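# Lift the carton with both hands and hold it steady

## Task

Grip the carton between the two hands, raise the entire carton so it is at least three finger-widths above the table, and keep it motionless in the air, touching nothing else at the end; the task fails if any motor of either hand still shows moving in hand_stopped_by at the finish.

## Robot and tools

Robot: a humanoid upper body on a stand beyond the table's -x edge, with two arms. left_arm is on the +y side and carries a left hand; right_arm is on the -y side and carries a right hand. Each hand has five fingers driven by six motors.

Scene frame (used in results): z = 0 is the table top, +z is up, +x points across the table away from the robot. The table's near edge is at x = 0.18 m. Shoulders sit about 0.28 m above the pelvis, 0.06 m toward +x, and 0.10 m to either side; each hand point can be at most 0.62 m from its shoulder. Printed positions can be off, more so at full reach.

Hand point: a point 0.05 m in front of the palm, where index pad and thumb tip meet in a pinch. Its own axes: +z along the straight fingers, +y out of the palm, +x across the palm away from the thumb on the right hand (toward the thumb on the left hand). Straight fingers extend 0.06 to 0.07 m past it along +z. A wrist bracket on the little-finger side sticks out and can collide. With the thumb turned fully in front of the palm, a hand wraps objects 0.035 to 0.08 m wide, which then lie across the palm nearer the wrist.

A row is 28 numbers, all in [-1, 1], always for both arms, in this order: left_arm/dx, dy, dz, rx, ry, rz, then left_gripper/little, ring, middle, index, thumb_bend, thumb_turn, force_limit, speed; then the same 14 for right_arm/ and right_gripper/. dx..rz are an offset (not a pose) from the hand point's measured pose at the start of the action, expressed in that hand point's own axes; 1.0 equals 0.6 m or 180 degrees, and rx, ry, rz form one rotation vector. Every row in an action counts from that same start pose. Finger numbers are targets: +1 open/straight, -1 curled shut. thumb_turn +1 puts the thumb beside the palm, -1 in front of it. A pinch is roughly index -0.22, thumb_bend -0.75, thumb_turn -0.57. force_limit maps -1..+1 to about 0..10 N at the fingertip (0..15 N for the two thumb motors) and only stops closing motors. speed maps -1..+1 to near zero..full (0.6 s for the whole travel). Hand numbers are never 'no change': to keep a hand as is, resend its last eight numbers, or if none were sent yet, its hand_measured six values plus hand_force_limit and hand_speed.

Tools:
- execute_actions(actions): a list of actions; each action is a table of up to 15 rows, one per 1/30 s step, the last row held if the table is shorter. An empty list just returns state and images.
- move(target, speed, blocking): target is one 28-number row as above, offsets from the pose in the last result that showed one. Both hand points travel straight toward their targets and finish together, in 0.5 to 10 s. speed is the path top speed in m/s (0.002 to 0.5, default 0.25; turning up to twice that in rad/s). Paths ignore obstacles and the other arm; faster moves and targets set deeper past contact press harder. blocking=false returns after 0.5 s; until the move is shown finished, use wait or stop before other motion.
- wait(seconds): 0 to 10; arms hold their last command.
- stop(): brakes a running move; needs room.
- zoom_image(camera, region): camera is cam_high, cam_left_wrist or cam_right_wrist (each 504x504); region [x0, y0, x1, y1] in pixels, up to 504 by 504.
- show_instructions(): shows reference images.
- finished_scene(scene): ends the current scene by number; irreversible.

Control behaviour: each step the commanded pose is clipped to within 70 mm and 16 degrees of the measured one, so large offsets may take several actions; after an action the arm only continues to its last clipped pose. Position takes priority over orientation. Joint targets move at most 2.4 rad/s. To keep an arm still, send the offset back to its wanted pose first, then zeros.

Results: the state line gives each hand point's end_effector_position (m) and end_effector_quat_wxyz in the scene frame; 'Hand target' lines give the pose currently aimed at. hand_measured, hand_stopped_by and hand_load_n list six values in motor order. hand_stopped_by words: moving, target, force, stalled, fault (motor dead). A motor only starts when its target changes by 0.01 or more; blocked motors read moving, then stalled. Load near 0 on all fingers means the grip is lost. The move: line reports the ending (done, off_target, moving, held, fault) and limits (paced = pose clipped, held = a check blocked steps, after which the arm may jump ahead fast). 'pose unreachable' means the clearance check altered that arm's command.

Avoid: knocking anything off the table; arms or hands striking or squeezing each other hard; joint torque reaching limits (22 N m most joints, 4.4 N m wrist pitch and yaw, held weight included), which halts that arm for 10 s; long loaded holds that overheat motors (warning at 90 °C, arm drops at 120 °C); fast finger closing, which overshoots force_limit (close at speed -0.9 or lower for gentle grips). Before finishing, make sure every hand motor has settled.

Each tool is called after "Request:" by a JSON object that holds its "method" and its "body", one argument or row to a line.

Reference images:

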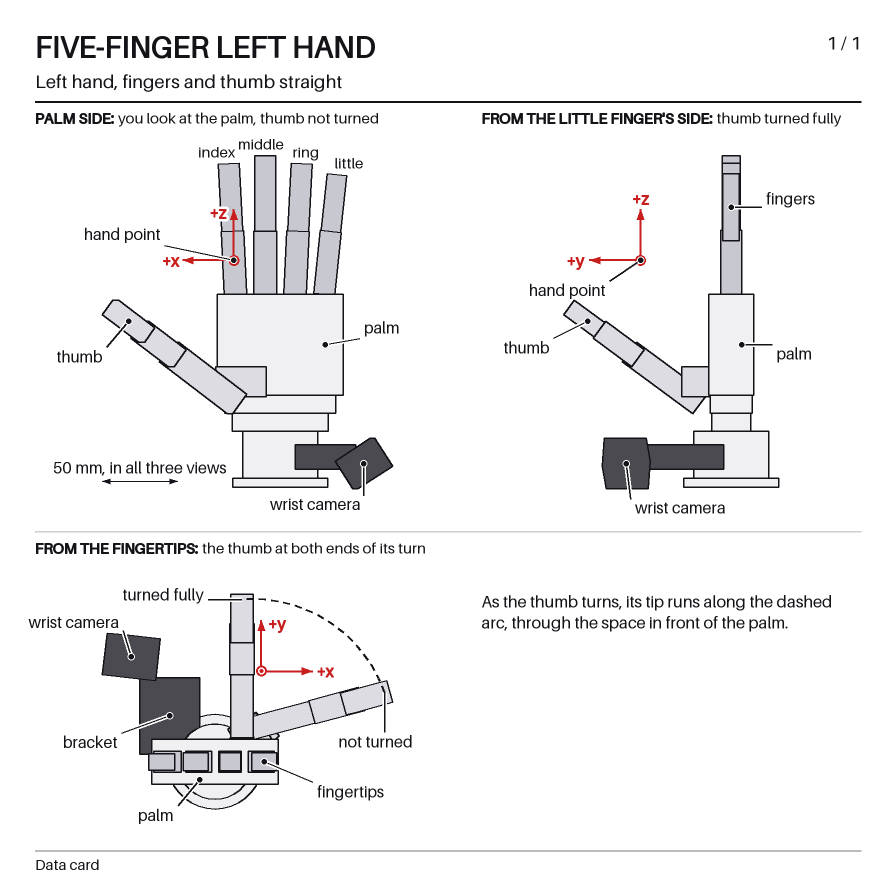

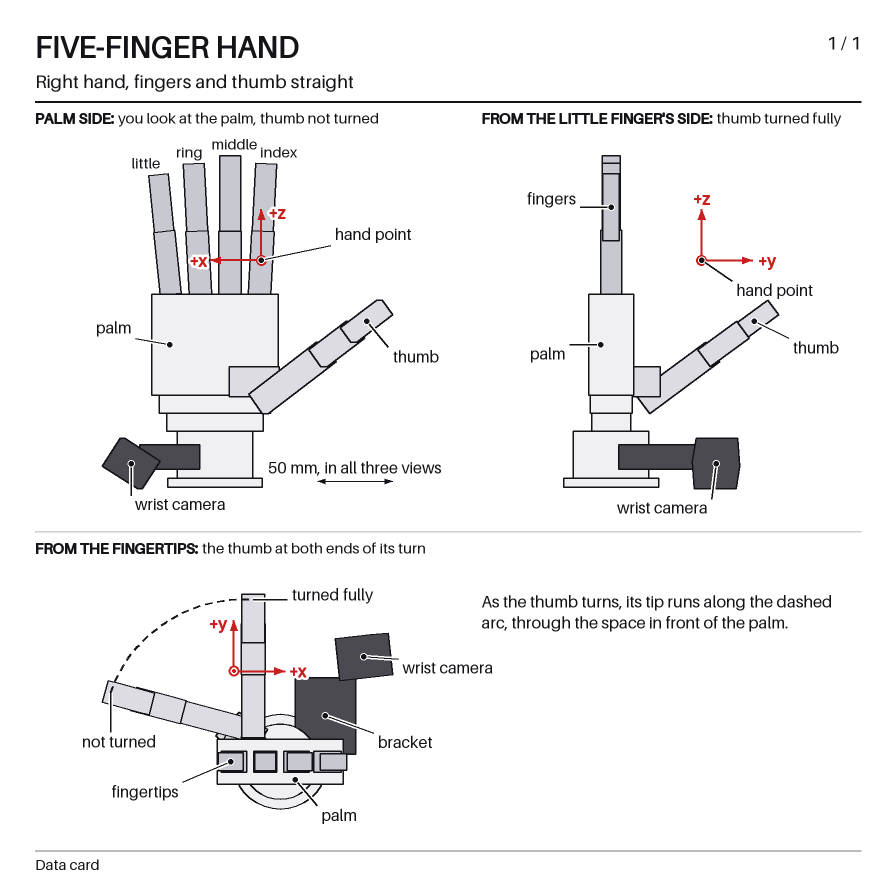

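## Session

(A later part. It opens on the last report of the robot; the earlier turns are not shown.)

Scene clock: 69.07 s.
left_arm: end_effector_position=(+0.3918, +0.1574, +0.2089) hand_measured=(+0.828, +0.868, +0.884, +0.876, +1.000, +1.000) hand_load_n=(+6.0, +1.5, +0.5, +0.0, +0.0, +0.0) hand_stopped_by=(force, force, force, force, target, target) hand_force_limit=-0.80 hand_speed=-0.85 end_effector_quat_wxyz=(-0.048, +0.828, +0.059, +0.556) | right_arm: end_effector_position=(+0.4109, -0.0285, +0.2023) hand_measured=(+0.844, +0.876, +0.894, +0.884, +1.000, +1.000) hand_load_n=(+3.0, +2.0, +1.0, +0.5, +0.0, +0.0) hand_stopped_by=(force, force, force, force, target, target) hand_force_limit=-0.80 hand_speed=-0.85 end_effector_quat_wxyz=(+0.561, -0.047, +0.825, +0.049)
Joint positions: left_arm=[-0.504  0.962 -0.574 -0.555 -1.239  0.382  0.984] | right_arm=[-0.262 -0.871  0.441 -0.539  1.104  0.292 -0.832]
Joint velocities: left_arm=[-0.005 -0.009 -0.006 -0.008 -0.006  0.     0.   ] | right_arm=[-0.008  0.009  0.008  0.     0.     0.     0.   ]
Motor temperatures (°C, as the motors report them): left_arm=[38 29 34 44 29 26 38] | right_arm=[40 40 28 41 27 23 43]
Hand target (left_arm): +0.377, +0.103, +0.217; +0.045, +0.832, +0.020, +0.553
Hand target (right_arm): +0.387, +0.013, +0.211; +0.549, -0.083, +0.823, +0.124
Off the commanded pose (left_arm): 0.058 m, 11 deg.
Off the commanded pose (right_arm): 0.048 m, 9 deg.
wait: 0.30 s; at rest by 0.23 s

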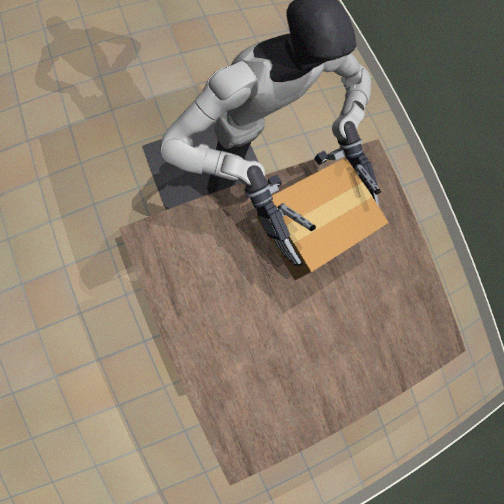

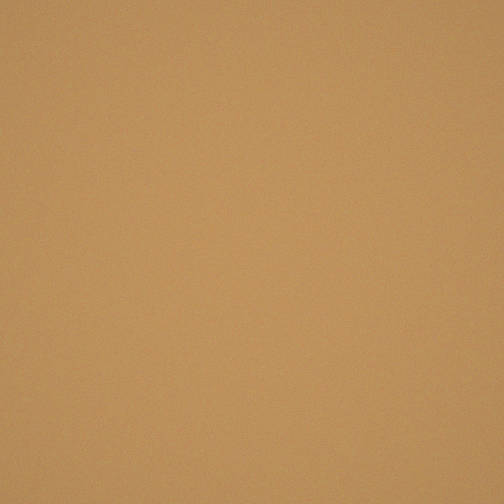

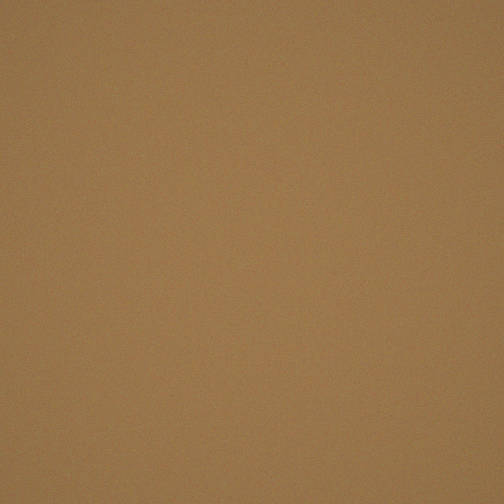

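Request:
{"method": "execute_actions", "body": {
  "actions": [
    [[0.001,0.091,-0.033,-0.062,-0.006,-0.012,0.6,0.6,0.6,0.6,1,1,-0.8,-0.85,-0.003,0.076,-0.024,-0.051,0.005,0.010,0.6,0.6,0.6,0.6,1,1,-0.8,-0.85],[0.004,0.091,-0.034,-0.062,-0.006,-0.012,0.6,0.6,0.6,0.6,1,1,-0.8,-0.85,-0.006,0.076,-0.025,-0.051,0.005,0.010,0.6,0.6,0.6,0.6,1,1,-0.8,-0.85],[0.008,0.091,-0.035,-0.062,-0.007,-0.012,0.6,0.6,0.6,0.6,1,1,-0.8,-0.85,-0.009,0.076,-0.026,-0.052,0.006,0.010,0.6,0.6,0.6,0.6,1,1,-0.8,-0.85],[0.012,0.091,-0.035,-0.062,-0.007,-0.012,0.6,0.6,0.6,0.6,1,1,-0.8,-0.85,-0.013,0.076,-0.026,-0.052,0.006,0.010,0.6,0.6,0.6,0.6,1,1,-0.8,-0.85],[0.016,0.091,-0.036,-0.062,-0.007,-0.012,0.55,0.55,0.55,0.55,1,1,-0.75,-0.9,-0.017,0.076,-0.027,-0.052,0.006,0.010,0.55,0.55,0.55,0.55,1,1,-0.75,-0.9],[0.020,0.091,-0.037,-0.062,-0.008,-0.012,0.55,0.55,0.55,0.55,1,1,-0.75,-0.9,-0.020,0.076,-0.028,-0.053,0.007,0.010,0.55,0.55,0.55,0.55,1,1,-0.75,-0.9],[0.024,0.091,-0.038,-0.063,-0.008,-0.012,0.55,0.55,0.55,0.55,1,1,-0.75,-0.9,-0.024,0.076,-0.029,-0.053,0.007,0.010,0.55,0.55,0.55,0.55,1,1,-0.75,-0.9],[0.028,0.091,-0.038,-0.063,-0.008,-0.012,0.55,0.55,0.55,0.55,1,1,-0.75,-0.9,-0.028,0.076,-0.029,-0.053,0.007,0.010,0.55,0.55,0.55,0.55,1,1,-0.75,-0.9],[0.032,0.091,-0.039,-0.063,-0.008,-0.012,0.55,0.55,0.55,0.55,1,1,-0.75,-0.9,-0.031,0.079,-0.030,-0.054,0.008,0.010,0.55,0.55,0.55,0.55,1,1,-0.75,-0.9],[0.036,0.091,-0.040,-0.063,-0.009,-0.012,0.55,0.55,0.55,0.55,1,1,-0.75,-0.9,-0.035,0.077,-0.031,-0.054,0.008,0.010,0.55,0.55,0.55,0.55,1,1,-0.75,-0.9],[0.040,0.091,-0.041,-0.063,-0.009,-0.012,0.5,0.5,0.5,0.5,1,1,-0.75,-0.9,-0.039,0.077,-0.032,-0.054,0.008,0.010,0.5,0.5,0.5,0.5,1,1,-0.75,-0.9],[0.044,0.091,-0.041,-0.063,-0.009,-0.012,0.5,0.5,0.5,0.5,1,1,-0.75,-0.9,-0.042,0.077,-0.032,-0.055,0.009,0.010,0.5,0.5,0.5,0.5,1,1,-0.75,-0.9],[0.047,0.091,-0.042,-0.063,-0.010,-0.012,0.5,0.5,0.5,0.5,1,1,-0.75,-0.9,-0.046,0.077,-0.033,-0.055,0.009,0.010,0.5,0.5,0.5,0.5,1,1,-0.75,-0.9],[0.050,0.091,-0.043,-0.063,-0.010,-0.012,0.5,0.5,0.5,0.5,1,1,-0.75,-0.9,-0.049,0.077,-0.034,-0.055,0.009,0.010,0.5,0.5,0.5,0.5,1,1,-0.75,-0.9],[0.051,0.091,-0.043,-0.063,-0.010,-0.012,0.5,0.5,0.5,0.5,1,1,-0.75,-0.9,-0.050,0.077,-0.034,-0.055,0.009,0.010,0.5,0.5,0.5,0.5,1,1,-0.75,-0.9]]
  ]
}}

Request:
{"method": "wait", "body": {
  "seconds": 0.5
}}

Request:
{"method": "zoom_image", "body": {
  "camera": "cam_high",
  "region": [220, 90, 420, 290]
}}

Scene clock: 73.27 s.
left_arm: end_effector_position=(+0.3980, +0.1573, +0.2375) hand_measured=(+0.828, +0.868, +0.880, +0.866, +1.000, +1.000) hand_load_n=(+8.0, +2.0, +1.0, +1.0, +0.0, +0.0) hand_stopped_by=(force, force, force, force, target, target) hand_force_limit=-0.75 hand_speed=-0.90 end_effector_quat_wxyz=(-0.044, +0.830, +0.066, +0.552) | right_arm: end_effector_position=(+0.4169, -0.0273, +0.2301) hand_measured=(+0.844, +0.876, +0.888, +0.876, +1.000, +1.000) hand_load_n=(+4.0, +2.5, +2.0, +1.5, +0.0, +0.0) hand_stopped_by=(force, force, force, force, target, target) hand_force_limit=-0.75 hand_speed=-0.90 end_effector_quat_wxyz=(+0.558, -0.049, +0.827, +0.055)
Joint positions: left_arm=[-0.616  0.997 -0.52  -0.594 -1.421  0.462  1.074] | right_arm=[-0.343 -0.951  0.382 -0.599  1.276  0.36  -0.895]
Joint velocities: left_arm=[-0.258  0.066  0.129 -0.058 -0.43   0.158  0.231] | right_arm=[-0.196 -0.173 -0.144 -0.135  0.405  0.142 -0.173]
Motor temperatures (°C, as the motors report them): left_arm=[40 29 34 45 29 27 41] | right_arm=[41 40 28 43 27 24 47]
Hand target (left_arm): +0.383, +0.104, +0.248; +0.046, +0.835, +0.021, +0.548
Hand target (right_arm): +0.392, +0.014, +0.240; +0.543, -0.089, +0.825, +0.129
Off the commanded pose (left_arm): 0.058 m, 12 deg.
Off the commanded pose (right_arm): 0.048 m, 10 deg.

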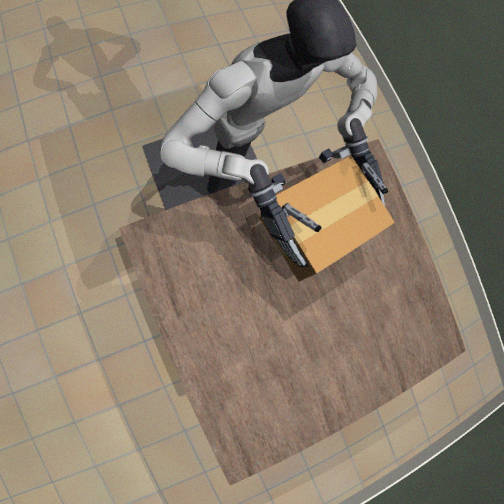

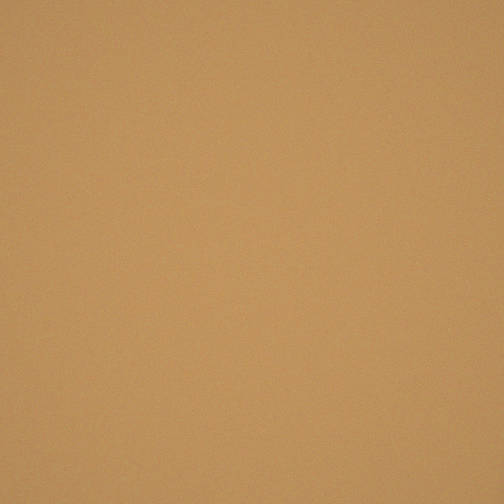

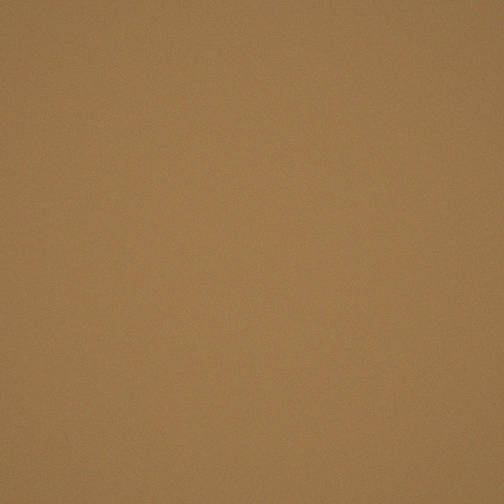

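Scene clock: 73.77 s.
left_arm: end_effector_position=(+0.3988, +0.1574, +0.2417) hand_measured=(+0.828, +0.868, +0.880, +0.866, +1.000, +1.000) hand_load_n=(+8.0, +1.5, +1.0, +0.5, +0.0, +0.0) hand_stopped_by=(force, force, force, force, target, target) hand_force_limit=-0.75 hand_speed=-0.90 end_effector_quat_wxyz=(-0.044, +0.830, +0.066, +0.552) | right_arm: end_effector_position=(+0.4177, -0.0270, +0.2339) hand_measured=(+0.844, +0.876, +0.888, +0.876, +1.000, +1.000) hand_load_n=(+4.0, +2.5, +1.5, +1.5, +0.0, +0.0) hand_stopped_by=(force, force, force, force, target, target) hand_force_limit=-0.75 hand_speed=-0.90 end_effector_quat_wxyz=(+0.558, -0.049, +0.827, +0.055)
Joint positions: left_arm=[-0.632  1.    -0.512 -0.597 -1.444  0.472  1.087] | right_arm=[-0.356 -0.96   0.375 -0.605  1.297  0.368 -0.905]
Joint velocities: left_arm=[-0.003  0.    -0.003  0.005  0.008  0.     0.   ] | right_arm=[0.008 0.    0.    0.009 0.003 0.    0.   ]
Motor temperatures (°C, as the motors report them): left_arm=[40 29 34 46 29 27 42] | right_arm=[42 40 28 43 27 24 47]
Hand target (left_arm): +0.383, +0.104, +0.248; +0.046, +0.835, +0.021, +0.548
Hand target (right_arm): +0.392, +0.014, +0.240; +0.543, -0.089, +0.825, +0.129
Off the commanded pose (left_arm): 0.058 m, 12 deg.
Off the commanded pose (right_arm): 0.047 m, 9 deg.
wait: 0.50 s; at rest by 0.23 s

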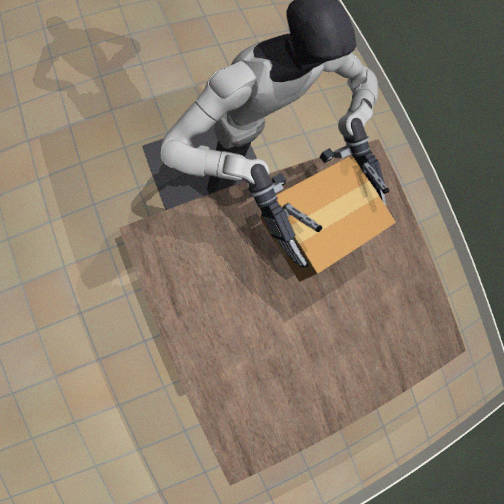

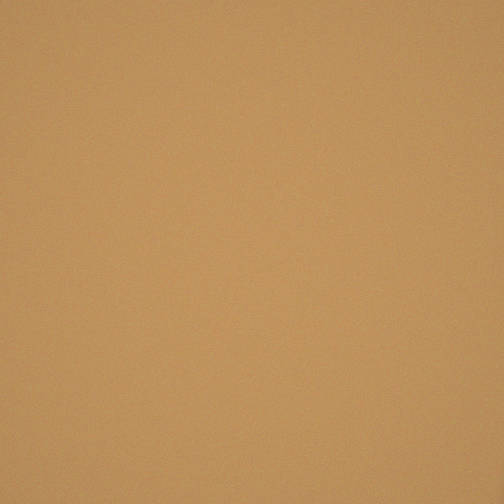

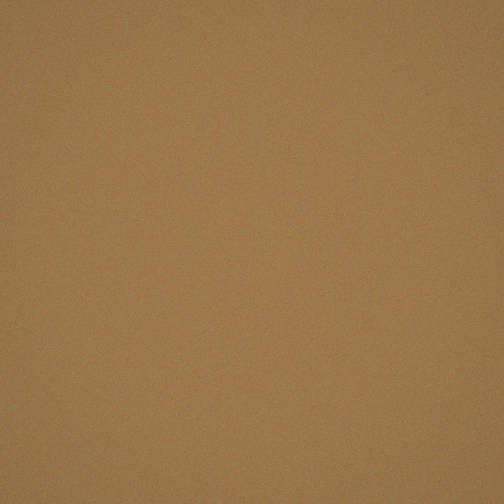

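Region (220, 90, 420, 290) of cam_high's 504x504 image, scaled by 2.520, with more detail than that image has.

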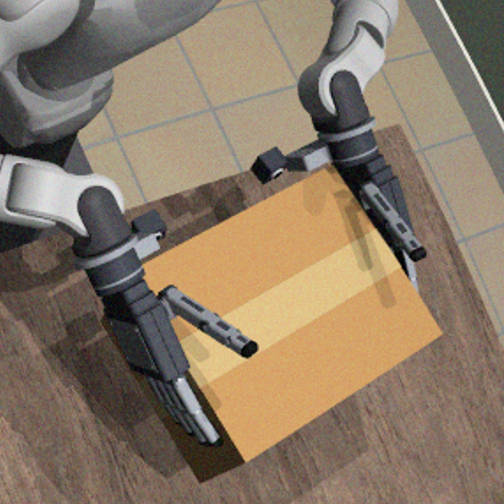

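Request:
{"method": "execute_actions", "body": {
  "actions": [
    [[-0.005,0.090,-0.033,-0.063,-0.007,-0.007,0.5,0.5,0.5,0.5,1,1,-0.75,-0.9,0.003,0.075,-0.025,-0.052,0.007,0.008,0.5,0.5,0.5,0.5,1,1,-0.75,-0.9],[-0.003,0.090,-0.033,-0.063,-0.007,-0.007,0.5,0.5,0.5,0.5,1,1,-0.75,-0.9,0.001,0.075,-0.025,-0.052,0.007,0.008,0.5,0.5,0.5,0.5,1,1,-0.75,-0.9],[-0.001,0.090,-0.034,-0.063,-0.008,-0.007,0.5,0.5,0.5,0.5,1,1,-0.75,-0.9,-0.001,0.075,-0.026,-0.052,0.008,0.008,0.5,0.5,0.5,0.5,1,1,-0.75,-0.9],[0.002,0.090,-0.034,-0.063,-0.008,-0.007,0.5,0.5,0.5,0.5,1,1,-0.75,-0.9,-0.004,0.075,-0.026,-0.052,0.008,0.008,0.5,0.5,0.5,0.5,1,1,-0.75,-0.9],[0.005,0.090,-0.035,-0.063,-0.008,-0.007,0.5,0.5,0.5,0.5,1,1,-0.75,-0.9,-0.007,0.075,-0.027,-0.052,0.008,0.008,0.5,0.5,0.5,0.5,1,1,-0.75,-0.9],[0.008,0.090,-0.036,-0.063,-0.009,-0.007,0.5,0.5,0.5,0.5,1,1,-0.75,-0.9,-0.010,0.076,-0.027,-0.052,0.009,0.008,0.5,0.5,0.5,0.5,1,1,-0.75,-0.9],[0.011,0.090,-0.036,-0.063,-0.009,-0.007,0.5,0.5,0.5,0.5,1,1,-0.75,-0.9,-0.013,0.076,-0.028,-0.052,0.009,0.008,0.5,0.5,0.5,0.5,1,1,-0.75,-0.9],[0.014,0.090,-0.037,-0.063,-0.009,-0.007,0.5,0.5,0.5,0.5,1,1,-0.75,-0.9,-0.016,0.076,-0.028,-0.052,0.009,0.008,0.5,0.5,0.5,0.5,1,1,-0.75,-0.9],[0.016,0.090,-0.037,-0.063,-0.010,-0.007,0.5,0.5,0.5,0.5,1,1,-0.75,-0.9,-0.018,0.076,-0.029,-0.052,0.010,0.008,0.5,0.5,0.5,0.5,1,1,-0.75,-0.9],[0.018,0.090,-0.038,-0.063,-0.010,-0.007,0.5,0.5,0.5,0.5,1,1,-0.75,-0.9,-0.020,0.076,-0.029,-0.052,0.010,0.008,0.5,0.5,0.5,0.5,1,1,-0.75,-0.9],[0.019,0.090,-0.038,-0.063,-0.010,-0.007,0.5,0.5,0.5,0.5,1,1,-0.75,-0.9,-0.021,0.076,-0.030,-0.052,0.010,0.008,0.5,0.5,0.5,0.5,1,1,-0.75,-0.9]]
  ]
}}

Request:
{"method": "wait", "body": {
  "seconds": 1.0
}}

Request:
{"method": "zoom_image", "body": {
  "camera": "cam_high",
  "region": [220, 90, 420, 290]
}}

Scene clock: 75.37 s.
left_arm: end_effector_position=(+0.4027, +0.1580, +0.2589) hand_measured=(+0.828, +0.868, +0.880, +0.866, +1.000, +1.000) hand_load_n=(+8.0, +1.5, +0.5, +0.0, +0.0, +0.0) hand_stopped_by=(force, force, force, force, target, target) hand_force_limit=-0.75 hand_speed=-0.90 end_effector_quat_wxyz=(-0.042, +0.831, +0.071, +0.551) | right_arm: end_effector_position=(+0.4217, -0.0262, +0.2508) hand_measured=(+0.844, +0.876, +0.888, +0.876, +1.000, +1.000) hand_load_n=(+4.5, +2.0, +1.0, +0.5, +0.0, +0.0) hand_stopped_by=(force, force, force, force, target, target) hand_force_limit=-0.75 hand_speed=-0.90 end_effector_quat_wxyz=(+0.556, -0.048, +0.828, +0.057)
Joint positions: left_arm=[-0.704  1.013 -0.48  -0.599 -1.552  0.513  1.14 ] | right_arm=[-0.418 -1.003  0.343 -0.624  1.41   0.404 -0.951]
Joint velocities: left_arm=[-0.021 -0.012  0.014 -0.003 -0.046  0.01   0.034] | right_arm=[-0.035 -0.02  -0.002 -0.006  0.064  0.    -0.03 ]
Motor temperatures (°C, as the motors report them): left_arm=[41 29 34 46 29 28 43] | right_arm=[42 40 28 44 27 25 49]
Hand target (left_arm): +0.387, +0.105, +0.263; +0.046, +0.838, +0.023, +0.543
Hand target (right_arm): +0.396, +0.013, +0.255; +0.539, -0.088, +0.828, +0.128
Off the commanded pose (left_arm): 0.058 m, 12 deg.
Off the commanded pose (right_arm): 0.048 m, 9 deg.

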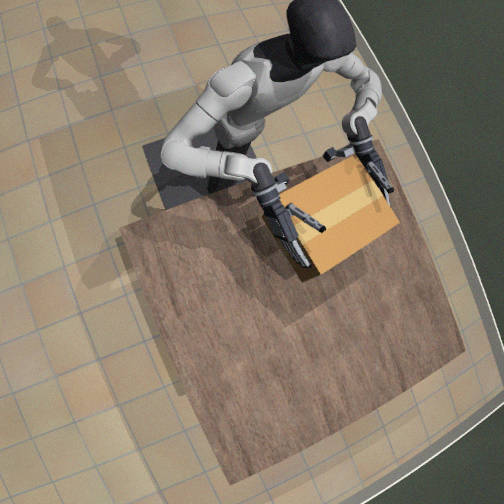

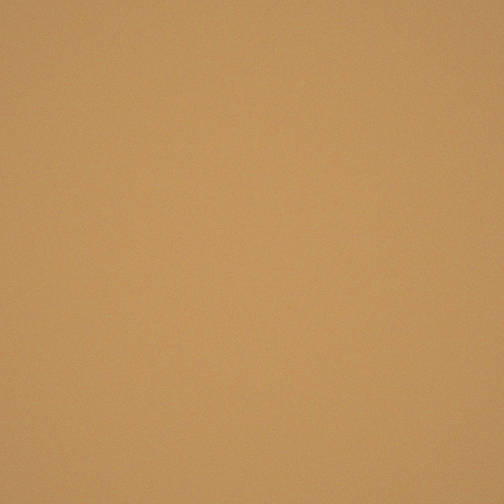

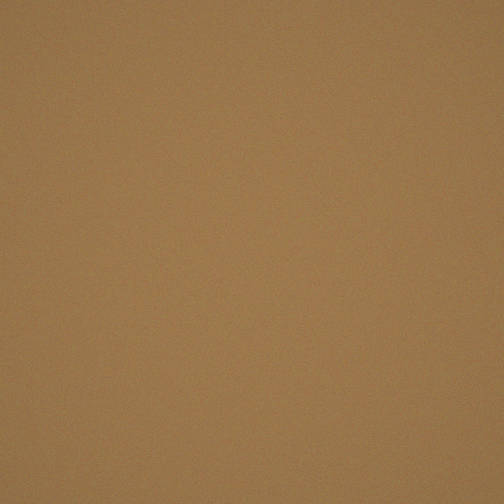

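Scene clock: 76.37 s.
left_arm: end_effector_position=(+0.4024, +0.1579, +0.2580) hand_measured=(+0.828, +0.868, +0.880, +0.866, +1.000, +1.000) hand_load_n=(+8.0, +1.5, +0.5, +0.0, +0.0, +0.0) hand_stopped_by=(force, force, force, force, target, target) hand_force_limit=-0.75 hand_speed=-0.90 end_effector_quat_wxyz=(-0.042, +0.832, +0.071, +0.549) | right_arm: end_effector_position=(+0.4214, -0.0262, +0.2499) hand_measured=(+0.844, +0.876, +0.888, +0.876, +1.000, +1.000) hand_load_n=(+4.5, +2.0, +1.0, +0.5, +0.0, +0.0) hand_stopped_by=(force, force, force, force, target, target) hand_force_limit=-0.75 hand_speed=-0.90 end_effector_quat_wxyz=(+0.554, -0.048, +0.829, +0.057)
Joint positions: left_arm=[-0.704  1.013 -0.48  -0.599 -1.556  0.516  1.142] | right_arm=[-0.419 -1.004  0.343 -0.624  1.415  0.406 -0.953]
Joint velocities: left_arm=[ 0.     0.005 -0.009  0.003  0.005  0.     0.   ] | right_arm=[0.    0.    0.012 0.003 0.011 0.    0.   ]
Motor temperatures (°C, as the motors report them): left_arm=[41 29 34 46 29 28 43] | right_arm=[43 40 28 44 27 25 49]
Hand target (left_arm): +0.387, +0.105, +0.263; +0.046, +0.838, +0.023, +0.543
Hand target (right_arm): +0.396, +0.013, +0.255; +0.539, -0.088, +0.828, +0.128
Off the commanded pose (left_arm): 0.058 m, 12 deg.
Off the commanded pose (right_arm): 0.047 m, 9 deg.
wait: 1.00 s; at rest by 0.17 s

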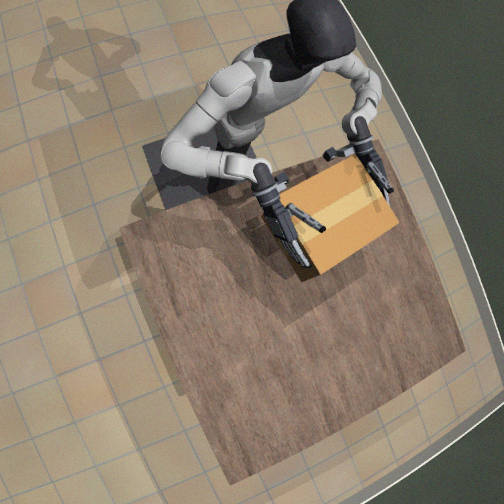

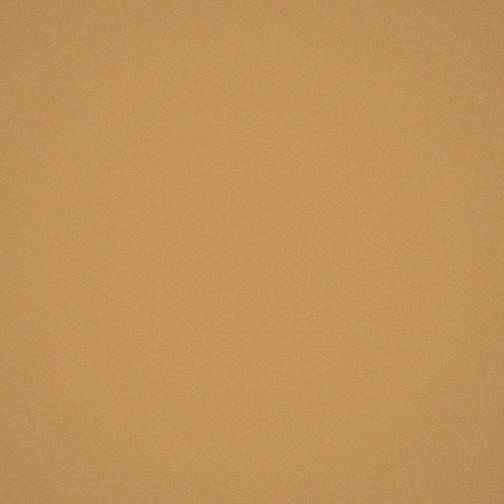

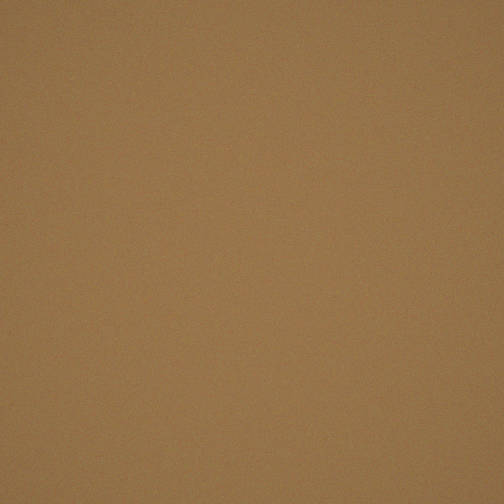

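Region (220, 90, 420, 290) of cam_high's 504x504 image, scaled by 2.520, with more detail than that image has.

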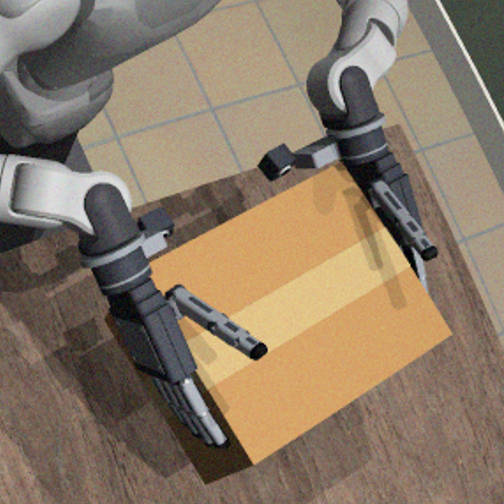

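The carton is level and still, about 8–9 cm above the table, and no finger motor reads moving.

Request:
{"method": "finished_scene", "body": {
  "scene": 1
}}

The scene is finished: the task was done.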